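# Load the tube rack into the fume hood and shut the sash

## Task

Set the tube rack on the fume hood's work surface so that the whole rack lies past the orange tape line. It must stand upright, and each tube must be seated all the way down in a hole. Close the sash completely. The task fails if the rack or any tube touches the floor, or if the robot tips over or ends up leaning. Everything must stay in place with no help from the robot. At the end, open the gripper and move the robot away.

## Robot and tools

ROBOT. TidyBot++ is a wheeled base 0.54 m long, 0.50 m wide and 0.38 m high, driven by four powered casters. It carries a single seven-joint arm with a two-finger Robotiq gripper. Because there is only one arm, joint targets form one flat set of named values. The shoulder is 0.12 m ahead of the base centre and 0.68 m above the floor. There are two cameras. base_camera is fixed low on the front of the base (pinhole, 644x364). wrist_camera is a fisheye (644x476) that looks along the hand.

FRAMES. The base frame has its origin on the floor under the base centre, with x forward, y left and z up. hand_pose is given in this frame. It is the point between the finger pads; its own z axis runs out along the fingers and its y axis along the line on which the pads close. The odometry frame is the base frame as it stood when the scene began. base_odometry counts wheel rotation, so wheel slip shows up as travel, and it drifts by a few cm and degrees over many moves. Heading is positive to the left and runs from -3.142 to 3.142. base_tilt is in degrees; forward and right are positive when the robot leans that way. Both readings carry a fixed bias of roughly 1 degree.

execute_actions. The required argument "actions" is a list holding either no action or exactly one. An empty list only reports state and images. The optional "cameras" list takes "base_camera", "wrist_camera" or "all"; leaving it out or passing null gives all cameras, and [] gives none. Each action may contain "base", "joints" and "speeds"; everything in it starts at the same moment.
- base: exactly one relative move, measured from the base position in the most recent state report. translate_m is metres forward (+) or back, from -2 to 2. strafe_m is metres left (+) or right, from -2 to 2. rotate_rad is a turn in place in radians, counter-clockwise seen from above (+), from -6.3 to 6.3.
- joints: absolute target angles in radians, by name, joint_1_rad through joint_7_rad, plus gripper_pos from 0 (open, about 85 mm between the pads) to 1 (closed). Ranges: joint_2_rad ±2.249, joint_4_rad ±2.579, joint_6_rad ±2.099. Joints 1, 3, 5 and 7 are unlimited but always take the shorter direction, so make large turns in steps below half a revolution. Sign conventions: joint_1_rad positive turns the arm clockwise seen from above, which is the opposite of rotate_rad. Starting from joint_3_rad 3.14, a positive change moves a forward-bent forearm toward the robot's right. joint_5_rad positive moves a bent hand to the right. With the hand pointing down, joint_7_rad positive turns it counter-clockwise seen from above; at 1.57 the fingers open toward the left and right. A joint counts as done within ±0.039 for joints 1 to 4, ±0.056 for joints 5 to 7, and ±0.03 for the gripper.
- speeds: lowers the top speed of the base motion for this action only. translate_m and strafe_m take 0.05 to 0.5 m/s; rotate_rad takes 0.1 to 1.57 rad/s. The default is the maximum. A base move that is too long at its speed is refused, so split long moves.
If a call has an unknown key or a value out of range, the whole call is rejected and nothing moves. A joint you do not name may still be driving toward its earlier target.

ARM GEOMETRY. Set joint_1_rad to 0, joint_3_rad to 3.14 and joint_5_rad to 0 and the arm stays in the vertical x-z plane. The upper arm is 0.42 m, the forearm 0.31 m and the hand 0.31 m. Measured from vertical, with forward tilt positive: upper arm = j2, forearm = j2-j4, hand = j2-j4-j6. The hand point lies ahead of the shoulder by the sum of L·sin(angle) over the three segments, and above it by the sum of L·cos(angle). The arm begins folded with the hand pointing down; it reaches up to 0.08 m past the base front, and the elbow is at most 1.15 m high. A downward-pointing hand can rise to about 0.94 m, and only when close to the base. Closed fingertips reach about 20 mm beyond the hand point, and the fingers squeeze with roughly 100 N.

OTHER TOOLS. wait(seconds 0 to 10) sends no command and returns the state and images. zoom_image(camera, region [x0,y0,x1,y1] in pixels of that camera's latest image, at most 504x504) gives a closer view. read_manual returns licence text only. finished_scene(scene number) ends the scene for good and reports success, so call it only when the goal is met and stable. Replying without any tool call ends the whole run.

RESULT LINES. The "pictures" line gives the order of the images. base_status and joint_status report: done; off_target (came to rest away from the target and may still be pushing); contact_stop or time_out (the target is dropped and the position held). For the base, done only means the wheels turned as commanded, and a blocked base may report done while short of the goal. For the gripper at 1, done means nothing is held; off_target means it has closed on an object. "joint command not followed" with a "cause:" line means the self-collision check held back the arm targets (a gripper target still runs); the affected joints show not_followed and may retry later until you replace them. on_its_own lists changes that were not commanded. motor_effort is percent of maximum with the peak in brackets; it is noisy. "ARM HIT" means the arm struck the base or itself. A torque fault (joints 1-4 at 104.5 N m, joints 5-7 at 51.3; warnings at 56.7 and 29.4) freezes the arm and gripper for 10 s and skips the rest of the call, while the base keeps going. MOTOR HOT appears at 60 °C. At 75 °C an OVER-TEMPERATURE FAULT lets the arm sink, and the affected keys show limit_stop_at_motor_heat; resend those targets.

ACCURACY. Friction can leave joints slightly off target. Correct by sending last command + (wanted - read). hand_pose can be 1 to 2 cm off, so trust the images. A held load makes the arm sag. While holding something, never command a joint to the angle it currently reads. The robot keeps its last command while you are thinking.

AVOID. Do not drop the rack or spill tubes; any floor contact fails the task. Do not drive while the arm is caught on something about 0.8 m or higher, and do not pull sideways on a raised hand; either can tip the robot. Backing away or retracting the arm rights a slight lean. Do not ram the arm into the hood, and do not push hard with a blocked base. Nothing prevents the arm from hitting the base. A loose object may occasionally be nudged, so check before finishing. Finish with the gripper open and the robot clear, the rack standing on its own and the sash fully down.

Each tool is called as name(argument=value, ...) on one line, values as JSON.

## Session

execute_actions(actions=[{"joints":{"joint_6_rad":0.6}}])

execute_actions(actions=[{"joints":{"joint_1_rad":-1.6}}], cameras=["wrist_camera"])

Scene clock: 1.67 s.
base_odometry: x=+0.000 y=+0.000 heading=+0.000 (m, m, rad; odometry frame)
base_tilt: forward=+0.2 right=+0.4 (deg)
base_status: not commanded
joint_positions: joint_1_rad=-0.030 joint_2_rad=-0.308 joint_3_rad=+3.096 joint_4_rad=-2.551 joint_5_rad=-0.048 joint_6_rad=+0.596 joint_7_rad=+1.583 gripper_pos=+0.000
joint_status: all done
motor_effort: joint_1_rad=-1(1) joint_2_rad=-7(8) joint_3_rad=-1(1) joint_4_rad=+18(18) joint_5_rad=-1(0) joint_6_rad=+8(8) joint_7_rad=+0(0) (%)
hand_pose: x=+0.5465 y=+0.0267 z=+0.8633 quat_wxyz=(-0.019, +0.733, +0.012, +0.679) (m; base frame)
pictures: base_camera, wrist_camera
Images, in order (width x height): base_camera 644x364, wrist_camera 644x476.

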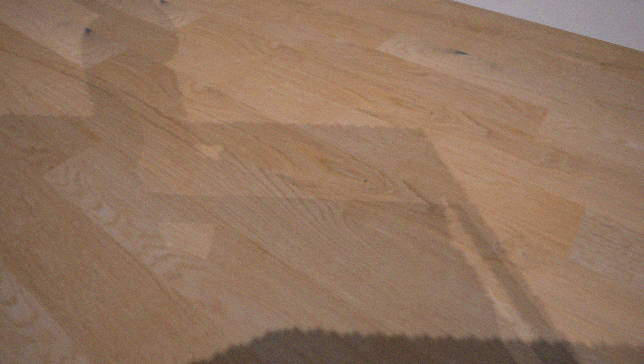

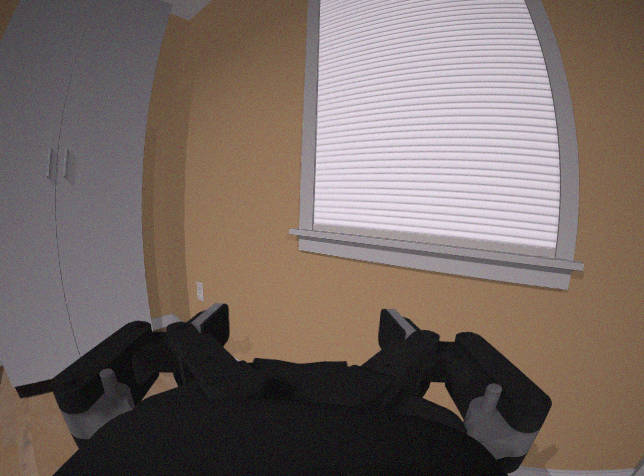

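Scene clock: 4.47 s.
base_odometry: x=+0.000 y=+0.000 heading=+0.000 (m, m, rad; odometry frame)
base_tilt: forward=+0.2 right=+0.4 (deg)
base_status: not commanded
joint_positions: joint_1_rad=-1.583 joint_2_rad=-0.308 joint_3_rad=+3.096 joint_4_rad=-2.551 joint_5_rad=-0.048 joint_6_rad=+0.596 joint_7_rad=+1.583 gripper_pos=+0.000
joint_status: all done
motor_effort: joint_1_rad=-1(0) joint_2_rad=-7(8) joint_3_rad=-1(1) joint_4_rad=+18(18) joint_5_rad=+0(0) joint_6_rad=+8(8) joint_7_rad=+0(1) (%)
hand_pose: x=+0.0996 y=+0.4279 z=+0.8633 quat_wxyz=(-0.490, +0.514, +0.523, +0.471) (m; base frame)
pictures: wrist_camera
Images, in order (width x height): wrist_camera 644x476.

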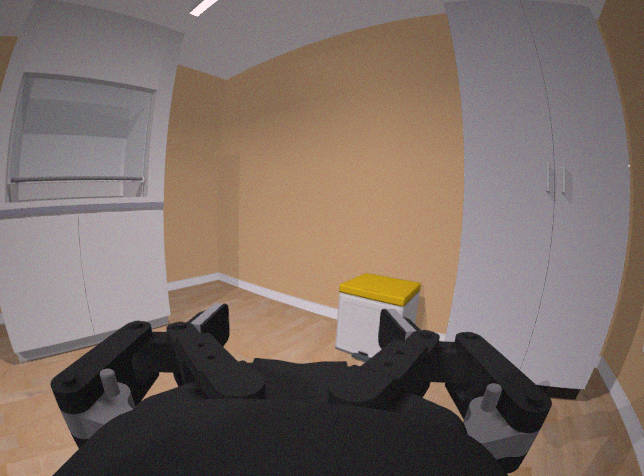

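execute_actions(actions=[{"base":{"rotate_rad":2.65},"joints":{"joint_1_rad":0,"joint_3_rad":3.16,"joint_5_rad":0.02}}])

execute_actions(actions=[{"base":{"translate_m":0.6},"joints":{"joint_1_rad":-1.3}}])

Scene clock: 8.17 s.
base_odometry: x=+0.000 y=+0.000 heading=+2.650 (m, m, rad; odometry frame)
base_tilt: forward=+0.2 right=+0.4 (deg)
base_status: done
joint_positions: joint_1_rad=-0.019 joint_2_rad=-0.308 joint_3_rad=+3.138 joint_4_rad=-2.551 joint_5_rad=+0.001 joint_6_rad=+0.596 joint_7_rad=+1.583 gripper_pos=+0.000
joint_status: all done
motor_effort: joint_1_rad=-1(0) joint_2_rad=-7(9) joint_3_rad=-1(1) joint_4_rad=+18(19) joint_5_rad=+0(1) joint_6_rad=+8(8) joint_7_rad=+0(0) (%)
hand_pose: x=+0.5477 y=+0.0111 z=+0.8637 quat_wxyz=(-0.003, +0.733, +0.013, +0.680) (m; base frame)
pictures: base_camera, wrist_camera
Images, in order (width x height): base_camera 644x364, wrist_camera 644x476.

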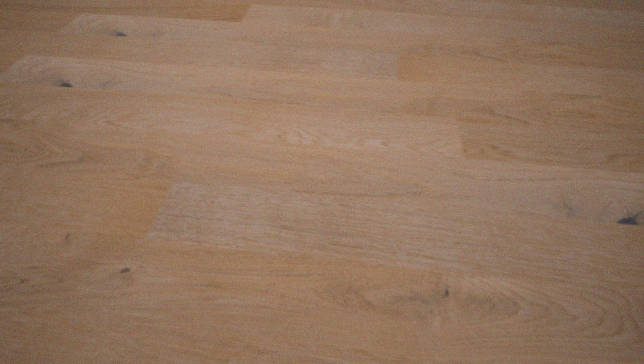

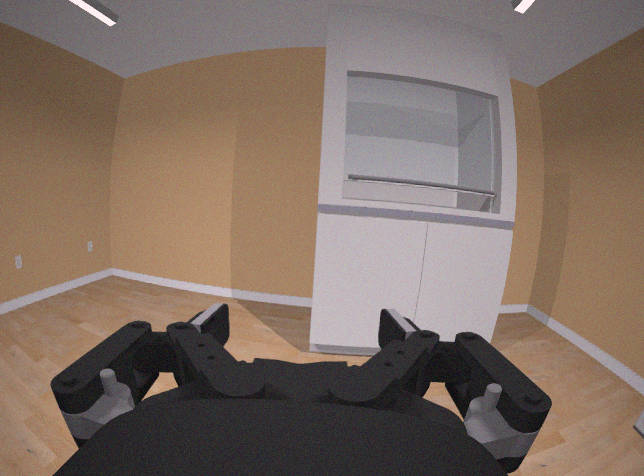

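Scene clock: 10.73 s.
base_odometry: x=-0.529 y=+0.283 heading=+2.650 (m, m, rad; odometry frame)
base_tilt: forward=+0.2 right=+0.4 (deg)
base_status: done
joint_positions: joint_1_rad=-1.282 joint_2_rad=-0.308 joint_3_rad=+3.141 joint_4_rad=-2.551 joint_5_rad=+0.001 joint_6_rad=+0.596 joint_7_rad=+1.583 gripper_pos=+0.000
joint_status: all done
motor_effort: joint_1_rad=-1(2) joint_2_rad=-7(9) joint_3_rad=+0(0) joint_4_rad=+18(19) joint_5_rad=+0(1) joint_6_rad=+8(8) joint_7_rad=+0(0) (%)
hand_pose: x=+0.2395 y=+0.4116 z=+0.8637 quat_wxyz=(-0.403, +0.585, +0.443, +0.547) (m; base frame)
pictures: base_camera, wrist_camera
Images, in order (width x height): base_camera 644x364, wrist_camera 644x476.

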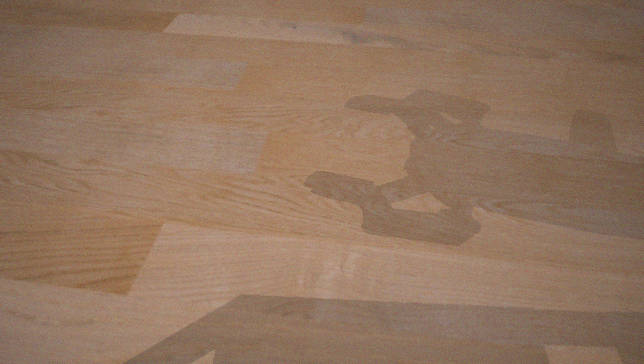

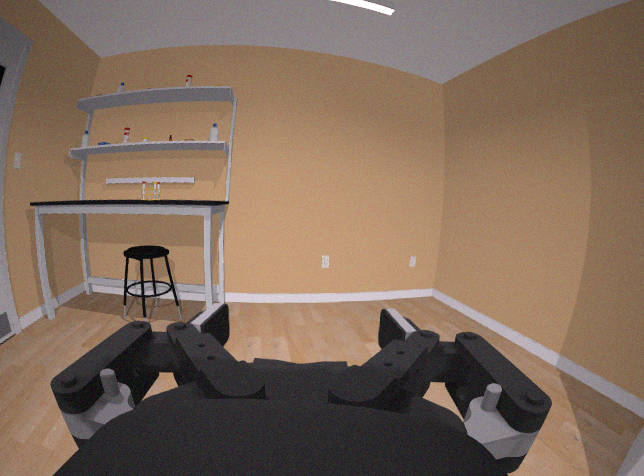

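execute_actions(actions=[{"base":{"rotate_rad":-0.12},"joints":{"joint_1_rad":0.015,"joint_2_rad":-0.3,"joint_4_rad":-1.7,"joint_6_rad":-0.3}}], cameras=[])

execute_actions(actions=[{"base":{"strafe_m":-0.4}}], cameras=["wrist_camera"])

execute_actions(actions=[{"base":{"translate_m":0.45}}])

Scene clock: 14.03 s.
base_odometry: x=-0.529 y=+0.283 heading=+2.530 (m, m, rad; odometry frame)
base_tilt: forward=+0.2 right=+0.4 (deg)
base_status: done
joint_positions: joint_1_rad=-0.001 joint_2_rad=-0.308 joint_3_rad=+3.146 joint_4_rad=-1.710 joint_5_rad=+0.002 joint_6_rad=-0.273 joint_7_rad=+1.583 gripper_pos=+0.000
joint_status: all done
motor_effort: joint_1_rad=-1(0) joint_2_rad=-11(11) joint_3_rad=-1(0) joint_4_rad=+21(22) joint_5_rad=-1(1) joint_6_rad=+8(7) joint_7_rad=+0(0) (%)
hand_pose: x=+0.6108 y=-0.0008 z=+1.1033 quat_wxyz=(+0.005, +0.743, +0.003, +0.669) (m; base frame)
pictures: none
No camera images: the call's "cameras" was empty. Leave "cameras" out to get every camera's image.

Scene clock: 16.20 s.
base_odometry: x=-0.299 y=+0.610 heading=+2.530 (m, m, rad; odometry frame)
base_tilt: forward=+0.2 right=+0.4 (deg)
base_status: done
joint_positions: joint_1_rad=+0.002 joint_2_rad=-0.308 joint_3_rad=+3.151 joint_4_rad=-1.710 joint_5_rad=+0.002 joint_6_rad=-0.274 joint_7_rad=+1.583 gripper_pos=+0.000
joint_status: not commanded
motor_effort: joint_1_rad=-1(0) joint_2_rad=-11(15) joint_3_rad=-1(2) joint_4_rad=+22(22) joint_5_rad=-1(0) joint_6_rad=+8(9) joint_7_rad=+0(0) (%)
hand_pose: x=+0.6109 y=-0.0058 z=+1.1033 quat_wxyz=(+0.008, +0.743, +0.000, +0.669) (m; base frame)
pictures: wrist_camera
Images, in order (width x height): wrist_camera 644x476.

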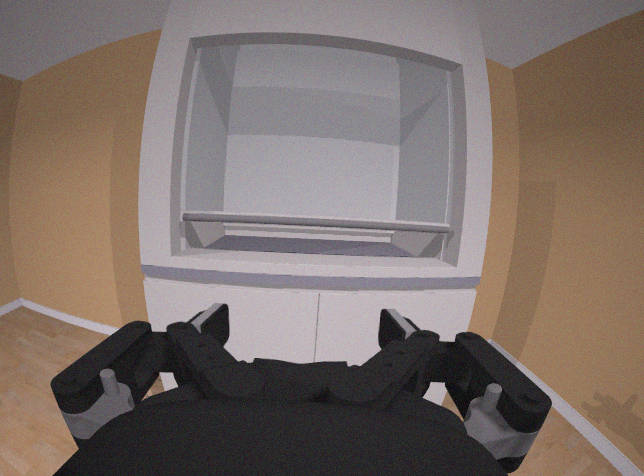

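Scene clock: 18.47 s.
base_odometry: x=-0.667 y=+0.869 heading=+2.529 (m, m, rad; odometry frame)
base_tilt: forward=+0.2 right=+0.4 (deg)
base_status: done
joint_positions: joint_1_rad=+0.002 joint_2_rad=-0.300 joint_3_rad=+3.151 joint_4_rad=-1.708 joint_5_rad=+0.002 joint_6_rad=-0.277 joint_7_rad=+1.583 gripper_pos=+0.000
joint_status: not commanded
motor_effort: joint_1_rad=-2(1) joint_2_rad=-11(15) joint_3_rad=-1(0) joint_4_rad=+22(23) joint_5_rad=+0(0) joint_6_rad=+8(8) joint_7_rad=-1(0) (%)
hand_pose: x=+0.6141 y=-0.0058 z=+1.0997 quat_wxyz=(+0.008, +0.746, +0.000, +0.666) (m; base frame)
pictures: base_camera, wrist_camera
Images, in order (width x height): base_camera 644x364, wrist_camera 644x476.

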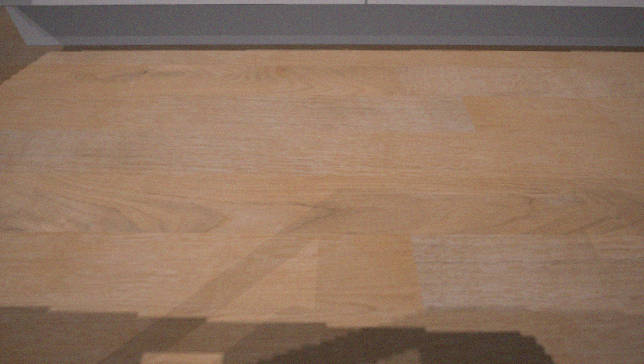

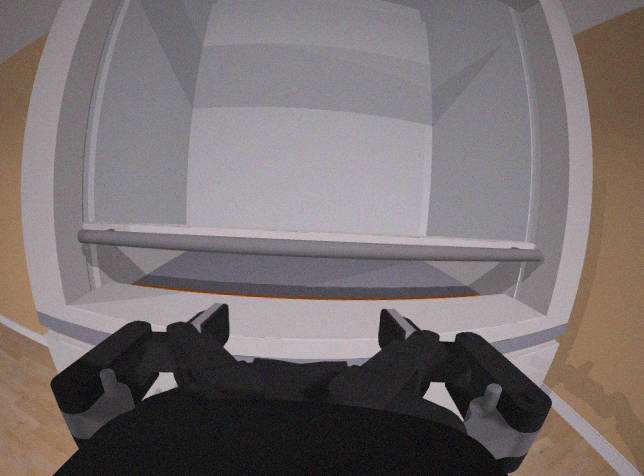

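execute_actions(actions=[{"joints":{"joint_2_rad":-0.02,"joint_3_rad":3.135,"joint_4_rad":-1.59,"joint_6_rad":0.055,"joint_7_rad":-0.02,"gripper_pos":0.1}}], cameras=["wrist_camera"])

execute_actions(actions=[{"base":{"translate_m":0.15},"speeds":{"translate_m":0.1}}], cameras=["wrist_camera"])

Scene clock: 21.00 s.
base_odometry: x=-0.667 y=+0.869 heading=+2.529 (m, m, rad; odometry frame)
base_tilt: forward=+0.2 right=+0.4 (deg)
base_status: not commanded
joint_positions: joint_1_rad=+0.002 joint_2_rad=-0.034 joint_3_rad=+3.151 joint_4_rad=-1.601 joint_5_rad=+0.002 joint_6_rad=+0.031 joint_7_rad=-0.005 gripper_pos=+0.100
joint_status: all done
motor_effort: joint_1_rad=-1(1) joint_2_rad=-21(24) joint_3_rad=-1(1) joint_4_rad=+22(22) joint_5_rad=+0(0) joint_6_rad=+8(8) joint_7_rad=+0(0) (%)
hand_pose: x=+0.7303 y=-0.0062 z=+1.1143 quat_wxyz=(-0.506, +0.487, -0.495, +0.511) (m; base frame)
pictures: wrist_camera
Images, in order (width x height): wrist_camera 644x476.

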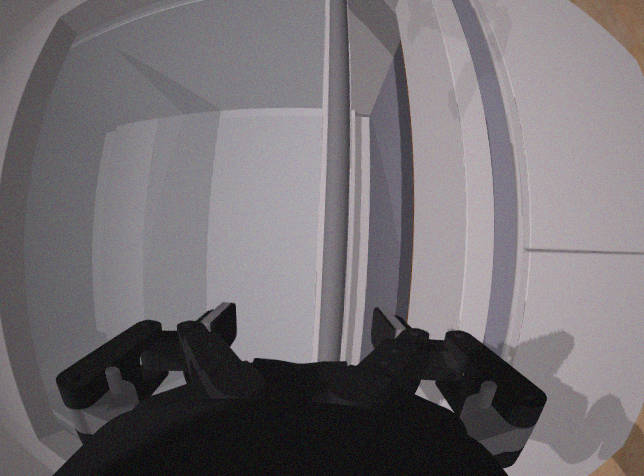

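Scene clock: 23.07 s.
base_odometry: x=-0.790 y=+0.956 heading=+2.529 (m, m, rad; odometry frame)
base_tilt: forward=+0.2 right=+0.4 (deg)
base_status: done
joint_positions: joint_1_rad=+0.002 joint_2_rad=-0.028 joint_3_rad=+3.151 joint_4_rad=-1.600 joint_5_rad=+0.002 joint_6_rad=+0.031 joint_7_rad=-0.005 gripper_pos=+0.100
joint_status: not commanded
motor_effort: joint_1_rad=-1(2) joint_2_rad=-22(25) joint_3_rad=-1(0) joint_4_rad=+22(22) joint_5_rad=+0(0) joint_6_rad=+8(8) joint_7_rad=+0(0) (%)
hand_pose: x=+0.7330 y=-0.0062 z=+1.1110 quat_wxyz=(-0.505, +0.489, -0.496, +0.509) (m; base frame)
pictures: wrist_camera
Images, in order (width x height): wrist_camera 644x476.

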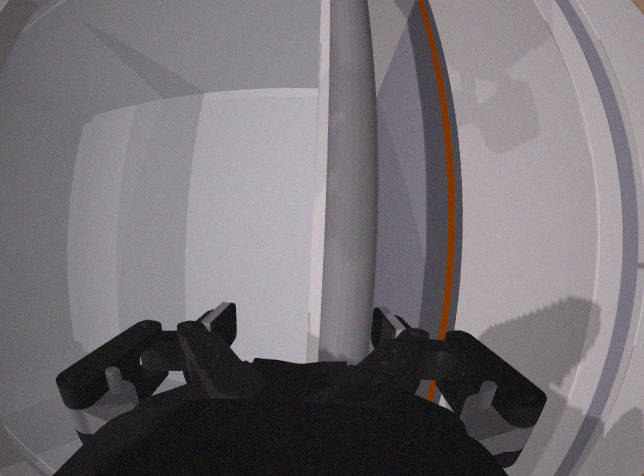

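execute_actions(actions=[{"base":{"translate_m":0.02},"joints":{"joint_4_rad":-1.64,"joint_6_rad":0.07}}], cameras=[])

execute_actions(actions=[{"joints":{"gripper_pos":1}}], cameras=["wrist_camera"])

execute_actions(actions=[{"joints":{"joint_2_rad":-0.01,"joint_4_rad":-1.35,"joint_6_rad":-0.08}}], cameras=[])

execute_actions(actions=[{"joints":{"joint_2_rad":0.03,"joint_4_rad":-1.08,"joint_6_rad":-0.22}}], cameras=[])

execute_actions(actions=[{"joints":{"joint_2_rad":0.11,"joint_4_rad":-0.8,"joint_6_rad":-0.33}}], cameras=["wrist_camera"])

Scene clock: 24.77 s.
base_odometry: x=-0.807 y=+0.967 heading=+2.529 (m, m, rad; odometry frame)
base_tilt: forward=+0.2 right=+0.4 (deg)
base_status: done
joint_positions: joint_1_rad=+0.002 joint_2_rad=-0.018 joint_3_rad=+3.151 joint_4_rad=-1.635 joint_5_rad=+0.002 joint_6_rad=+0.043 joint_7_rad=-0.005 gripper_pos=+0.100
joint_status: all done
motor_effort: joint_1_rad=-1(3) joint_2_rad=-22(26) joint_3_rad=-1(2) joint_4_rad=+21(23) joint_5_rad=+0(0) joint_6_rad=+8(7) joint_7_rad=+0(0) (%)
hand_pose: x=+0.7367 y=-0.0062 z=+1.0872 quat_wxyz=(-0.497, +0.497, -0.505, +0.502) (m; base frame)
pictures: none
No camera images: the call's "cameras" was empty. Leave "cameras" out to get every camera's image.

Scene clock: 25.80 s.
base_odometry: x=-0.806 y=+0.967 heading=+2.529 (m, m, rad; odometry frame)
base_tilt: forward=+0.2 right=+0.4 (deg)
base_status: not commanded
joint_positions: joint_1_rad=+0.002 joint_2_rad=-0.030 joint_3_rad=+3.151 joint_4_rad=-1.647 joint_5_rad=+0.002 joint_6_rad=+0.054 joint_7_rad=-0.005 gripper_pos=+0.618
joint_status: gripper_pos off_target (ended at +0.618, target +1.000)
motor_effort: joint_1_rad=-2(2) joint_2_rad=-20(22) joint_3_rad=-1(2) joint_4_rad=+24(32) joint_5_rad=+1(1) joint_6_rad=+9(16) joint_7_rad=+1(1) (%)
hand_pose: x=+0.7317 y=-0.0062 z=+1.0902 quat_wxyz=(-0.500, +0.494, -0.502, +0.504) (m; base frame)
pictures: wrist_camera
Images, in order (width x height): wrist_camera 644x476.

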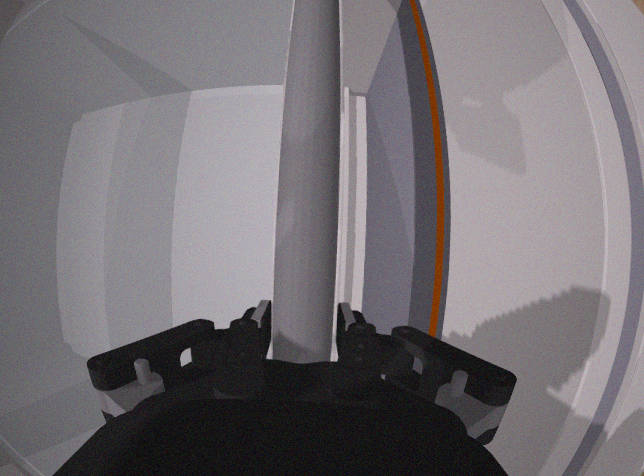

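Scene clock: 27.63 s.
base_odometry: x=-0.806 y=+0.967 heading=+2.529 (m, m, rad; odometry frame)
base_tilt: forward=+0.2 right=+0.4 (deg)
base_status: not commanded
joint_positions: joint_1_rad=+0.002 joint_2_rad=-0.023 joint_3_rad=+3.151 joint_4_rad=-1.433 joint_5_rad=+0.002 joint_6_rad=-0.170 joint_7_rad=-0.005 gripper_pos=+0.618
joint_status: joint_4_rad off_target (ended at -1.433, target -1.350); joint_6_rad off_target (ended at -0.170, target -0.080); the others done
motor_effort: joint_1_rad=-1(0) joint_2_rad=-24(23) joint_3_rad=+0(0) joint_4_rad=+35(44) joint_5_rad=+2(1) joint_6_rad=+22(25) joint_7_rad=+1(2) (%)
hand_pose: x=+0.7311 y=-0.0060 z=+1.1496 quat_wxyz=(-0.495, +0.499, -0.506, +0.500) (m; base frame)
pictures: none
No camera images: the call's "cameras" was empty. Leave "cameras" out to get every camera's image.

Scene clock: 29.33 s.
base_odometry: x=-0.806 y=+0.967 heading=+2.529 (m, m, rad; odometry frame)
base_tilt: forward=+0.2 right=+0.4 (deg)
base_status: not commanded
joint_positions: joint_1_rad=+0.002 joint_2_rad=+0.031 joint_3_rad=+3.151 joint_4_rad=-1.128 joint_5_rad=+0.002 joint_6_rad=-0.309 joint_7_rad=-0.005 gripper_pos=+0.618
joint_status: joint_4_rad off_target (ended at -1.128, target -1.080); joint_6_rad off_target (ended at -0.309, target -0.220); the others done
motor_effort: joint_1_rad=-3(2) joint_2_rad=-27(27) joint_3_rad=-2(0) joint_4_rad=+28(49) joint_5_rad=+0(2) joint_6_rad=+17(30) joint_7_rad=+1(2) (%)
hand_pose: x=+0.7299 y=-0.0056 z=+1.2600 quat_wxyz=(-0.523, +0.470, -0.477, +0.527) (m; base frame)
pictures: none
No camera images: the call's "cameras" was empty. Leave "cameras" out to get every camera's image.

Scene clock: 30.83 s.
base_odometry: x=-0.806 y=+0.967 heading=+2.529 (m, m, rad; odometry frame)
base_tilt: forward=+0.2 right=+0.4 (deg)
base_status: not commanded
joint_positions: joint_1_rad=+0.003 joint_2_rad=+0.106 joint_3_rad=+3.151 joint_4_rad=-0.851 joint_5_rad=+0.002 joint_6_rad=-0.446 joint_7_rad=-0.012 gripper_pos=+0.618
joint_status: joint_4_rad off_target (ended at -0.851, target -0.800); joint_6_rad off_target (ended at -0.446, target -0.330); the others done
motor_effort: joint_1_rad=-3(3) joint_2_rad=-27(27) joint_3_rad=-2(2) joint_4_rad=+28(42) joint_5_rad=+3(3) joint_6_rad=+27(29) joint_7_rad=+4(4) (%)
hand_pose: x=+0.7278 y=-0.0054 z=+1.3330 quat_wxyz=(-0.539, +0.451, -0.461, +0.541) (m; base frame)
pictures: wrist_camera
Images, in order (width x height): wrist_camera 644x476.

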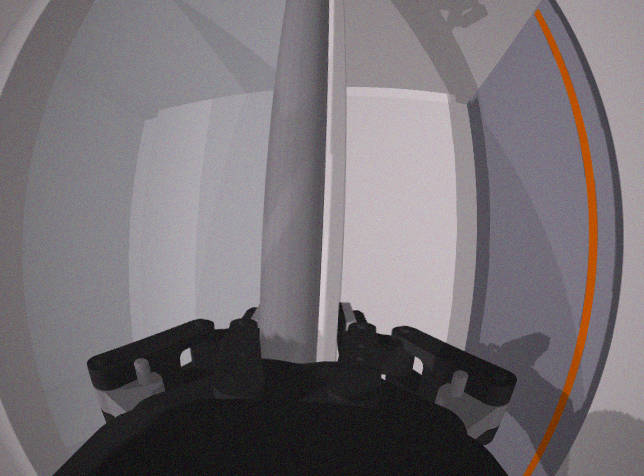

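execute_actions(actions=[{"joints":{"joint_4_rad":-0.85,"joint_6_rad":-0.45,"gripper_pos":0.1}}], cameras=[])

execute_actions(actions=[{"base":{"translate_m":-1.4}}], cameras=[])

execute_actions(actions=[{"base":{"rotate_rad":1.57},"joints":{"joint_2_rad":-0.2,"joint_4_rad":-1.5,"joint_6_rad":-0.6,"joint_7_rad":1.59,"gripper_pos":0}}], cameras=["wrist_camera"])

execute_actions(actions=[{"base":{"translate_m":1.5}}])

Scene clock: 32.73 s.
base_odometry: x=-0.807 y=+0.967 heading=+2.529 (m, m, rad; odometry frame)
base_tilt: forward=+0.2 right=+0.4 (deg)
base_status: not commanded
joint_positions: joint_1_rad=+0.003 joint_2_rad=+0.110 joint_3_rad=+3.151 joint_4_rad=-0.846 joint_5_rad=+0.002 joint_6_rad=-0.458 joint_7_rad=-0.012 gripper_pos=+0.100
joint_status: all done
motor_effort: joint_1_rad=-1(3) joint_2_rad=-24(30) joint_3_rad=-1(2) joint_4_rad=+18(29) joint_5_rad=+0(3) joint_6_rad=+8(26) joint_7_rad=+0(5) (%)
hand_pose: x=+0.7295 y=-0.0054 z=+1.3300 quat_wxyz=(-0.537, +0.454, -0.464, +0.538) (m; base frame)
pictures: none
No camera images: the call's "cameras" was empty. Leave "cameras" out to get every camera's image.

Scene clock: 37.00 s.
base_odometry: x=+0.339 y=+0.162 heading=+2.529 (m, m, rad; odometry frame)
base_tilt: forward=+0.2 right=+0.4 (deg)
base_status: done
joint_positions: joint_1_rad=+0.005 joint_2_rad=+0.111 joint_3_rad=+3.149 joint_4_rad=-0.847 joint_5_rad=+0.002 joint_6_rad=-0.458 joint_7_rad=-0.012 gripper_pos=+0.100
joint_status: not commanded
motor_effort: joint_1_rad=-1(1) joint_2_rad=-24(29) joint_3_rad=-1(1) joint_4_rad=+18(20) joint_5_rad=+0(0) joint_6_rad=+8(9) joint_7_rad=+0(0) (%)
hand_pose: x=+0.7302 y=-0.0058 z=+1.3291 quat_wxyz=(-0.536, +0.455, -0.465, +0.538) (m; base frame)
pictures: none
No camera images: the call's "cameras" was empty. Leave "cameras" out to get every camera's image.

Scene clock: 39.33 s.
base_odometry: x=+0.339 y=+0.162 heading=-2.185 (m, m, rad; odometry frame)
base_tilt: forward=+0.2 right=+0.4 (deg)
base_status: done
joint_positions: joint_1_rad=+0.009 joint_2_rad=-0.182 joint_3_rad=+3.137 joint_4_rad=-1.490 joint_5_rad=+0.002 joint_6_rad=-0.574 joint_7_rad=+1.561 gripper_pos=+0.000
joint_status: all done
motor_effort: joint_1_rad=-1(2) joint_2_rad=-15(25) joint_3_rad=-1(3) joint_4_rad=+21(22) joint_5_rad=+0(0) joint_6_rad=+7(9) joint_7_rad=+1(0) (%)
hand_pose: x=+0.6428 y=-0.0005 z=+1.0818 quat_wxyz=(+0.000, +0.808, -0.005, +0.589) (m; base frame)
pictures: wrist_camera
Images, in order (width x height): wrist_camera 644x476.

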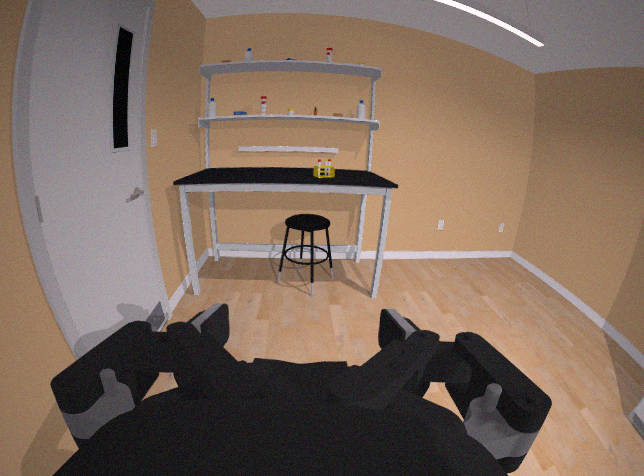

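Scene clock: 43.70 s.
base_odometry: x=-0.524 y=-1.065 heading=-2.184 (m, m, rad; odometry frame)
base_tilt: forward=+0.2 right=+0.4 (deg)
base_status: done
joint_positions: joint_1_rad=+0.009 joint_2_rad=-0.191 joint_3_rad=+3.137 joint_4_rad=-1.492 joint_5_rad=+0.002 joint_6_rad=-0.577 joint_7_rad=+1.561 gripper_pos=+0.000
joint_status: not commanded
motor_effort: joint_1_rad=-2(2) joint_2_rad=-15(19) joint_3_rad=-1(1) joint_4_rad=+21(22) joint_5_rad=-1(0) joint_6_rad=+8(8) joint_7_rad=+0(0) (%)
hand_pose: x=+0.6389 y=-0.0005 z=+1.0842 quat_wxyz=(+0.000, +0.807, -0.004, +0.590) (m; base frame)
pictures: base_camera, wrist_camera
Images, in order (width x height): base_camera 644x364, wrist_camera 644x476.

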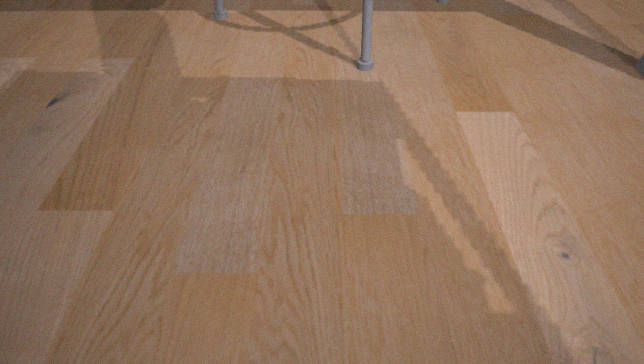

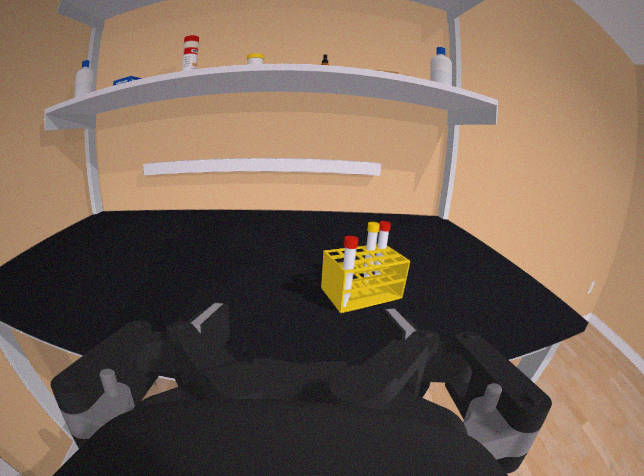

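execute_actions(actions=[{"base":{"strafe_m":-0.68}}], cameras=[])

execute_actions(actions=[{"base":{"rotate_rad":0.47},"joints":{"joint_2_rad":-0.1,"joint_4_rad":-1.96,"joint_6_rad":0.21,"gripper_pos":0.4}}])

execute_actions(actions=[{"base":{"translate_m":0.15},"speeds":{"translate_m":0.15}}], cameras=["wrist_camera"])

Scene clock: 47.93 s.
base_odometry: x=-1.080 y=-0.674 heading=-2.184 (m, m, rad; odometry frame)
base_tilt: forward=+0.2 right=+0.4 (deg)
base_status: done
joint_positions: joint_1_rad=+0.009 joint_2_rad=-0.191 joint_3_rad=+3.136 joint_4_rad=-1.493 joint_5_rad=+0.002 joint_6_rad=-0.577 joint_7_rad=+1.561 gripper_pos=+0.000
joint_status: not commanded
motor_effort: joint_1_rad=-1(1) joint_2_rad=-15(15) joint_3_rad=+0(2) joint_4_rad=+21(22) joint_5_rad=+0(1) joint_6_rad=+8(8) joint_7_rad=+0(0) (%)
hand_pose: x=+0.6388 y=-0.0006 z=+1.0839 quat_wxyz=(+0.000, +0.807, -0.005, +0.590) (m; base frame)
pictures: none
No camera images: the call's "cameras" was empty. Leave "cameras" out to get every camera's image.

Scene clock: 49.60 s.
base_odometry: x=-1.080 y=-0.674 heading=-1.714 (m, m, rad; odometry frame)
base_tilt: forward=+0.2 right=+0.4 (deg)
base_status: done
joint_positions: joint_1_rad=+0.009 joint_2_rad=-0.118 joint_3_rad=+3.133 joint_4_rad=-1.952 joint_5_rad=+0.003 joint_6_rad=+0.186 joint_7_rad=+1.561 gripper_pos=+0.400
joint_status: all done
motor_effort: joint_1_rad=-1(1) joint_2_rad=-17(19) joint_3_rad=-1(2) joint_4_rad=+21(22) joint_5_rad=-1(0) joint_6_rad=+8(9) joint_7_rad=+0(0) (%)
hand_pose: x=+0.6833 y=+0.0014 z=+0.9938 quat_wxyz=(-0.002, +0.734, -0.002, +0.679) (m; base frame)
pictures: base_camera, wrist_camera
Images, in order (width x height): base_camera 644x364, wrist_camera 644x476.

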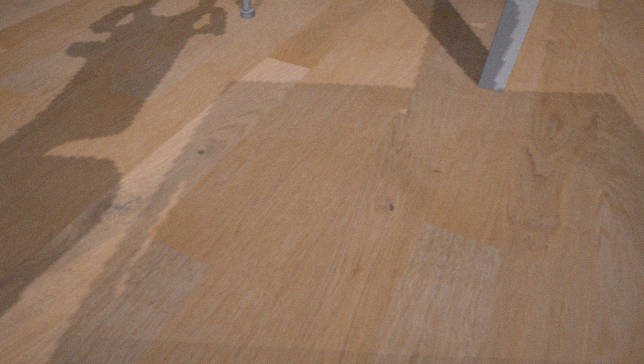

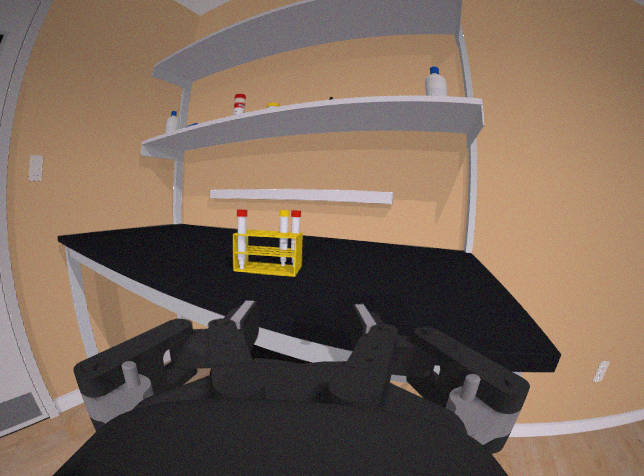

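Scene clock: 51.27 s.
base_odometry: x=-1.101 y=-0.822 heading=-1.713 (m, m, rad; odometry frame)
base_tilt: forward=+0.2 right=+0.4 (deg)
base_status: done
joint_positions: joint_1_rad=+0.009 joint_2_rad=-0.111 joint_3_rad=+3.133 joint_4_rad=-1.953 joint_5_rad=+0.003 joint_6_rad=+0.186 joint_7_rad=+1.561 gripper_pos=+0.400
joint_status: not commanded
motor_effort: joint_1_rad=-1(2) joint_2_rad=-18(21) joint_3_rad=+0(0) joint_4_rad=+21(22) joint_5_rad=+0(0) joint_6_rad=+8(9) joint_7_rad=+0(0) (%)
hand_pose: x=+0.6854 y=+0.0014 z=+0.9896 quat_wxyz=(-0.002, +0.736, -0.002, +0.677) (m; base frame)
pictures: wrist_camera
Images, in order (width x height): wrist_camera 644x476.

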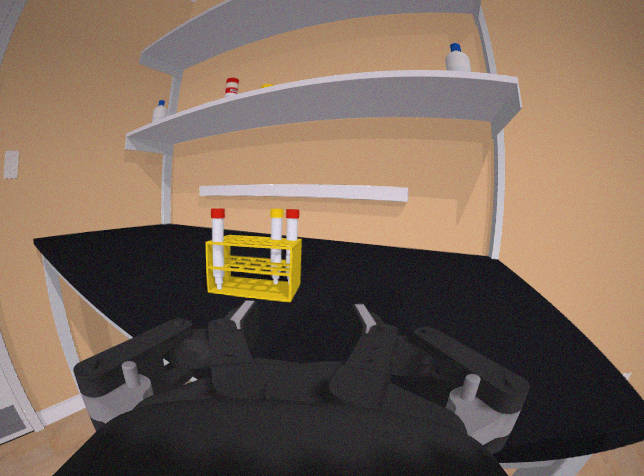

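execute_actions(actions=[{"base":{"rotate_rad":-0.12},"joints":{"joint_6_rad":0.14}}], cameras=[])

execute_actions(actions=[{"base":{"strafe_m":0.135}}], cameras=[])

execute_actions(actions=[{"base":{"translate_m":0.17},"speeds":{"translate_m":0.15}}])

Scene clock: 53.00 s.
base_odometry: x=-1.101 y=-0.823 heading=-1.833 (m, m, rad; odometry frame)
base_tilt: forward=+0.2 right=+0.4 (deg)
base_status: done
joint_positions: joint_1_rad=+0.014 joint_2_rad=-0.111 joint_3_rad=+3.135 joint_4_rad=-1.953 joint_5_rad=+0.003 joint_6_rad=+0.162 joint_7_rad=+1.561 gripper_pos=+0.400
joint_status: all done
motor_effort: joint_1_rad=-1(1) joint_2_rad=-18(19) joint_3_rad=-1(2) joint_4_rad=+20(22) joint_5_rad=-1(1) joint_6_rad=+8(9) joint_7_rad=+0(0) (%)
hand_pose: x=+0.6846 y=-0.0029 z=+0.9819 quat_wxyz=(+0.001, +0.745, -0.005, +0.668) (m; base frame)
pictures: none
No camera images: the call's "cameras" was empty. Leave "cameras" out to get every camera's image.

Scene clock: 54.43 s.
base_odometry: x=-0.971 y=-0.858 heading=-1.834 (m, m, rad; odometry frame)
base_tilt: forward=+0.2 right=+0.4 (deg)
base_status: done
joint_positions: joint_1_rad=+0.014 joint_2_rad=-0.111 joint_3_rad=+3.135 joint_4_rad=-1.953 joint_5_rad=+0.003 joint_6_rad=+0.162 joint_7_rad=+1.561 gripper_pos=+0.400
joint_status: not commanded
motor_effort: joint_1_rad=-2(1) joint_2_rad=-18(20) joint_3_rad=-1(1) joint_4_rad=+21(22) joint_5_rad=+0(0) joint_6_rad=+8(8) joint_7_rad=+1(0) (%)
hand_pose: x=+0.6846 y=-0.0026 z=+0.9818 quat_wxyz=(+0.000, +0.745, -0.005, +0.668) (m; base frame)
pictures: none
No camera images: the call's "cameras" was empty. Leave "cameras" out to get every camera's image.

Scene clock: 56.23 s.
base_odometry: x=-1.015 y=-1.022 heading=-1.834 (m, m, rad; odometry frame)
base_tilt: forward=+0.2 right=+0.4 (deg)
base_status: done
joint_positions: joint_1_rad=+0.014 joint_2_rad=-0.108 joint_3_rad=+3.135 joint_4_rad=-1.954 joint_5_rad=+0.003 joint_6_rad=+0.162 joint_7_rad=+1.561 gripper_pos=+0.400
joint_status: not commanded
motor_effort: joint_1_rad=-1(3) joint_2_rad=-18(21) joint_3_rad=-1(2) joint_4_rad=+21(22) joint_5_rad=+0(0) joint_6_rad=+8(8) joint_7_rad=+0(0) (%)
hand_pose: x=+0.6853 y=-0.0026 z=+0.9798 quat_wxyz=(+0.000, +0.746, -0.005, +0.666) (m; base frame)
pictures: base_camera, wrist_camera
Images, in order (width x height): base_camera 644x364, wrist_camera 644x476.

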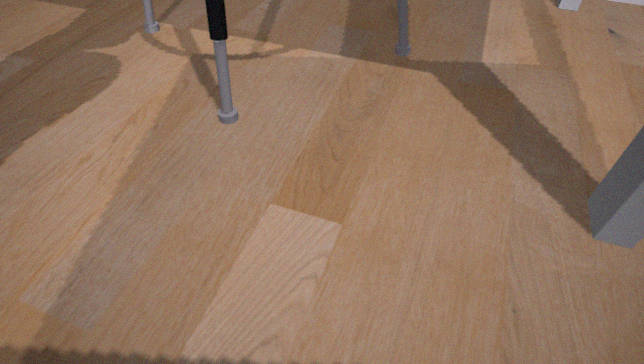

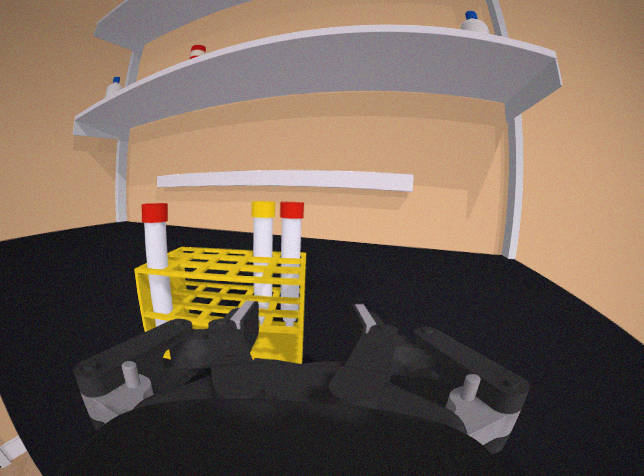

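execute_actions(actions=[{"base":{"translate_m":0.025},"speeds":{"translate_m":0.05}}], cameras=["wrist_camera"])

zoom_image(camera="wrist_camera", region=[200,240,400,380])

Scene clock: 57.97 s.
base_odometry: x=-1.021 y=-1.046 heading=-1.834 (m, m, rad; odometry frame)
base_tilt: forward=+0.2 right=+0.4 (deg)
base_status: done
joint_positions: joint_1_rad=+0.014 joint_2_rad=-0.108 joint_3_rad=+3.135 joint_4_rad=-1.954 joint_5_rad=+0.003 joint_6_rad=+0.162 joint_7_rad=+1.561 gripper_pos=+0.400
joint_status: not commanded
motor_effort: joint_1_rad=-1(0) joint_2_rad=-18(22) joint_3_rad=-1(0) joint_4_rad=+21(21) joint_5_rad=+0(1) joint_6_rad=+8(9) joint_7_rad=+0(1) (%)
hand_pose: x=+0.6855 y=-0.0026 z=+0.9794 quat_wxyz=(+0.000, +0.746, -0.005, +0.666) (m; base frame)
pictures: wrist_camera
Images, in order (width x height): wrist_camera 644x476.

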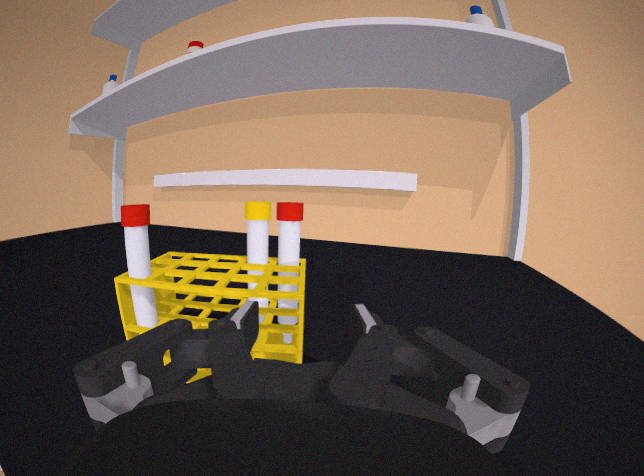

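Region (200, 240, 400, 380) of wrist_camera's 644x476 image, scaled by 2.520; it fills the top 353 rows of this view, and the rest is white.

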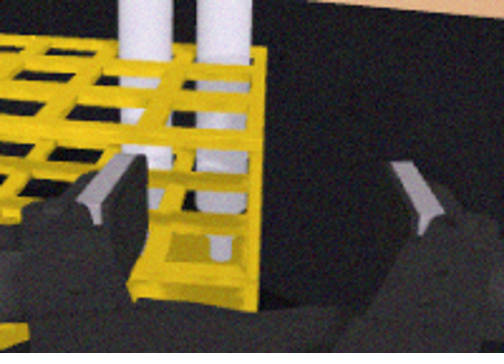

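execute_actions(actions=[{"joints":{"joint_4_rad":-1.98}}], cameras=[])

execute_actions(actions=[{"base":{"translate_m":0.045},"speeds":{"translate_m":0.05}}], cameras=["wrist_camera"])

Scene clock: 59.93 s.
base_odometry: x=-1.021 y=-1.046 heading=-1.834 (m, m, rad; odometry frame)
base_tilt: forward=+0.2 right=+0.4 (deg)
base_status: not commanded
joint_positions: joint_1_rad=+0.014 joint_2_rad=-0.108 joint_3_rad=+3.135 joint_4_rad=-1.969 joint_5_rad=+0.003 joint_6_rad=+0.162 joint_7_rad=+1.561 gripper_pos=+0.400
joint_status: all done
motor_effort: joint_1_rad=-1(1) joint_2_rad=-15(18) joint_3_rad=-1(1) joint_4_rad=+19(21) joint_5_rad=-1(1) joint_6_rad=+6(8) joint_7_rad=+0(1) (%)
hand_pose: x=+0.6833 y=-0.0026 z=+0.9703 quat_wxyz=(+0.000, +0.751, -0.005, +0.660) (m; base frame)
pictures: none
No camera images: the call's "cameras" was empty. Leave "cameras" out to get every camera's image.

Scene clock: 61.40 s.
base_odometry: x=-1.033 y=-1.090 heading=-1.834 (m, m, rad; odometry frame)
base_tilt: forward=+0.2 right=+0.4 (deg)
base_status: done
joint_positions: joint_1_rad=+0.014 joint_2_rad=-0.109 joint_3_rad=+3.135 joint_4_rad=-1.971 joint_5_rad=+0.003 joint_6_rad=+0.162 joint_7_rad=+1.561 gripper_pos=+0.400
joint_status: not commanded
motor_effort: joint_1_rad=-2(2) joint_2_rad=-17(18) joint_3_rad=-1(1) joint_4_rad=+20(21) joint_5_rad=+0(0) joint_6_rad=+7(8) joint_7_rad=+0(0) (%)
hand_pose: x=+0.6831 y=-0.0026 z=+0.9698 quat_wxyz=(+0.000, +0.751, -0.005, +0.660) (m; base frame)
pictures: wrist_camera
Images, in order (width x height): wrist_camera 644x476.

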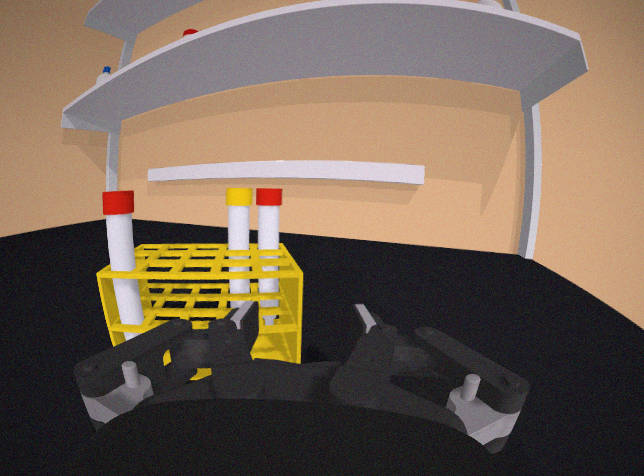

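execute_actions(actions=[{"base":{"translate_m":-0.025},"speeds":{"translate_m":0.05}}], cameras=[])

execute_actions(actions=[{"joints":{"joint_4_rad":-1.925,"joint_1_rad":-0.01}}], cameras=["wrist_camera"])

execute_actions(actions=[{"base":{"translate_m":0.04},"speeds":{"translate_m":0.05}}], cameras=["wrist_camera"])

Scene clock: 63.33 s.
base_odometry: x=-1.026 y=-1.066 heading=-1.834 (m, m, rad; odometry frame)
base_tilt: forward=+0.2 right=+0.4 (deg)
base_status: done
joint_positions: joint_1_rad=+0.014 joint_2_rad=-0.108 joint_3_rad=+3.135 joint_4_rad=-1.973 joint_5_rad=+0.003 joint_6_rad=+0.162 joint_7_rad=+1.561 gripper_pos=+0.400
joint_status: not commanded
motor_effort: joint_1_rad=-1(2) joint_2_rad=-18(21) joint_3_rad=-1(1) joint_4_rad=+20(22) joint_5_rad=+0(0) joint_6_rad=+8(8) joint_7_rad=+0(0) (%)
hand_pose: x=+0.6830 y=-0.0026 z=+0.9681 quat_wxyz=(+0.000, +0.752, -0.005, +0.659) (m; base frame)
pictures: none
No camera images: the call's "cameras" was empty. Leave "cameras" out to get every camera's image.

Scene clock: 64.10 s.
base_odometry: x=-1.026 y=-1.066 heading=-1.834 (m, m, rad; odometry frame)
base_tilt: forward=+0.2 right=+0.4 (deg)
base_status: not commanded
joint_positions: joint_1_rad=+0.005 joint_2_rad=-0.108 joint_3_rad=+3.135 joint_4_rad=-1.928 joint_5_rad=+0.003 joint_6_rad=+0.162 joint_7_rad=+1.561 gripper_pos=+0.400
joint_status: all done
motor_effort: joint_1_rad=-1(2) joint_2_rad=-18(19) joint_3_rad=-1(0) joint_4_rad=+21(22) joint_5_rad=+0(1) joint_6_rad=+8(9) joint_7_rad=+0(0) (%)
hand_pose: x=+0.6883 y=+0.0028 z=+0.9954 quat_wxyz=(-0.003, +0.737, -0.001, +0.676) (m; base frame)
pictures: wrist_camera
Images, in order (width x height): wrist_camera 644x476.

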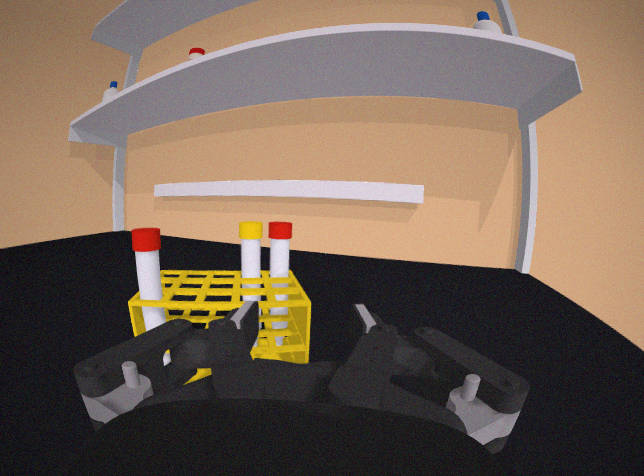

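Scene clock: 65.37 s.
base_odometry: x=-1.037 y=-1.104 heading=-1.833 (m, m, rad; odometry frame)
base_tilt: forward=+0.2 right=+0.4 (deg)
base_status: done
joint_positions: joint_1_rad=+0.005 joint_2_rad=-0.108 joint_3_rad=+3.135 joint_4_rad=-1.928 joint_5_rad=+0.003 joint_6_rad=+0.162 joint_7_rad=+1.561 gripper_pos=+0.400
joint_status: not commanded
motor_effort: joint_1_rad=-1(1) joint_2_rad=-18(21) joint_3_rad=-1(1) joint_4_rad=+21(21) joint_5_rad=+0(0) joint_6_rad=+8(8) joint_7_rad=+0(0) (%)
hand_pose: x=+0.6884 y=+0.0028 z=+0.9952 quat_wxyz=(-0.003, +0.737, -0.001, +0.675) (m; base frame)
pictures: wrist_camera
Images, in order (width x height): wrist_camera 644x476.

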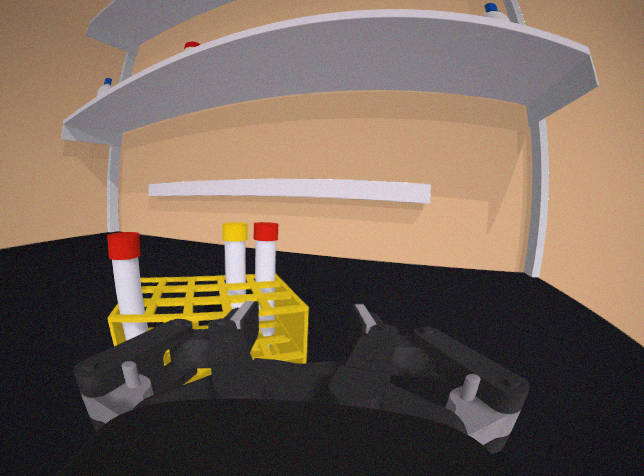

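execute_actions(actions=[{"base":{"translate_m":-0.02},"speeds":{"translate_m":0.05},"joints":{"joint_4_rad":-1.958}}], cameras=["wrist_camera"])

execute_actions(actions=[{"base":{"translate_m":0.035},"speeds":{"translate_m":0.05}}], cameras=["wrist_camera"])

zoom_image(camera="wrist_camera", region=[180,240,400,380])

Scene clock: 67.07 s.
base_odometry: x=-1.031 y=-1.085 heading=-1.833 (m, m, rad; odometry frame)
base_tilt: forward=+0.2 right=+0.4 (deg)
base_status: done
joint_positions: joint_1_rad=+0.005 joint_2_rad=-0.107 joint_3_rad=+3.135 joint_4_rad=-1.953 joint_5_rad=+0.003 joint_6_rad=+0.162 joint_7_rad=+1.561 gripper_pos=+0.400
joint_status: all done
motor_effort: joint_1_rad=-1(0) joint_2_rad=-18(21) joint_3_rad=+0(1) joint_4_rad=+21(22) joint_5_rad=-1(0) joint_6_rad=+8(8) joint_7_rad=+0(0) (%)
hand_pose: x=+0.6858 y=+0.0027 z=+0.9792 quat_wxyz=(-0.003, +0.746, -0.001, +0.666) (m; base frame)
pictures: wrist_camera
Images, in order (width x height): wrist_camera 644x476.

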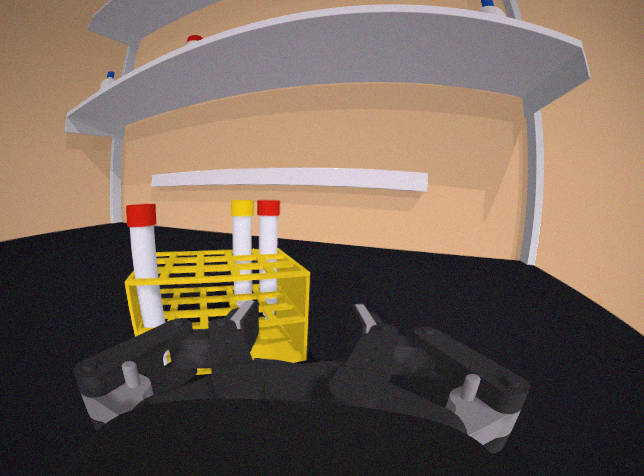

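Scene clock: 68.23 s.
base_odometry: x=-1.040 y=-1.119 heading=-1.833 (m, m, rad; odometry frame)
base_tilt: forward=+0.2 right=+0.4 (deg)
base_status: done
joint_positions: joint_1_rad=+0.005 joint_2_rad=-0.107 joint_3_rad=+3.135 joint_4_rad=-1.953 joint_5_rad=+0.003 joint_6_rad=+0.162 joint_7_rad=+1.561 gripper_pos=+0.400
joint_status: not commanded
motor_effort: joint_1_rad=-1(1) joint_2_rad=-18(21) joint_3_rad=-1(1) joint_4_rad=+21(21) joint_5_rad=+0(0) joint_6_rad=+8(9) joint_7_rad=+0(1) (%)
hand_pose: x=+0.6859 y=+0.0027 z=+0.9790 quat_wxyz=(-0.003, +0.746, -0.001, +0.666) (m; base frame)
pictures: wrist_camera
Images, in order (width x height): wrist_camera 644x476.

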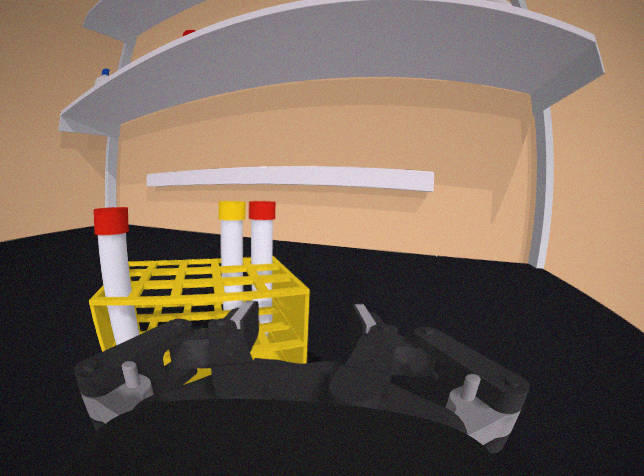

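Region (180, 240, 400, 380) of wrist_camera's 644x476 image, scaled by 2.291; it fills the top 321 rows of this view, and the rest is white.

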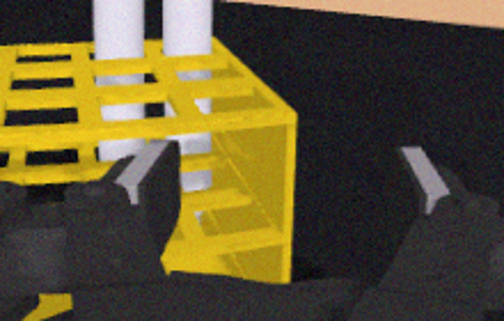

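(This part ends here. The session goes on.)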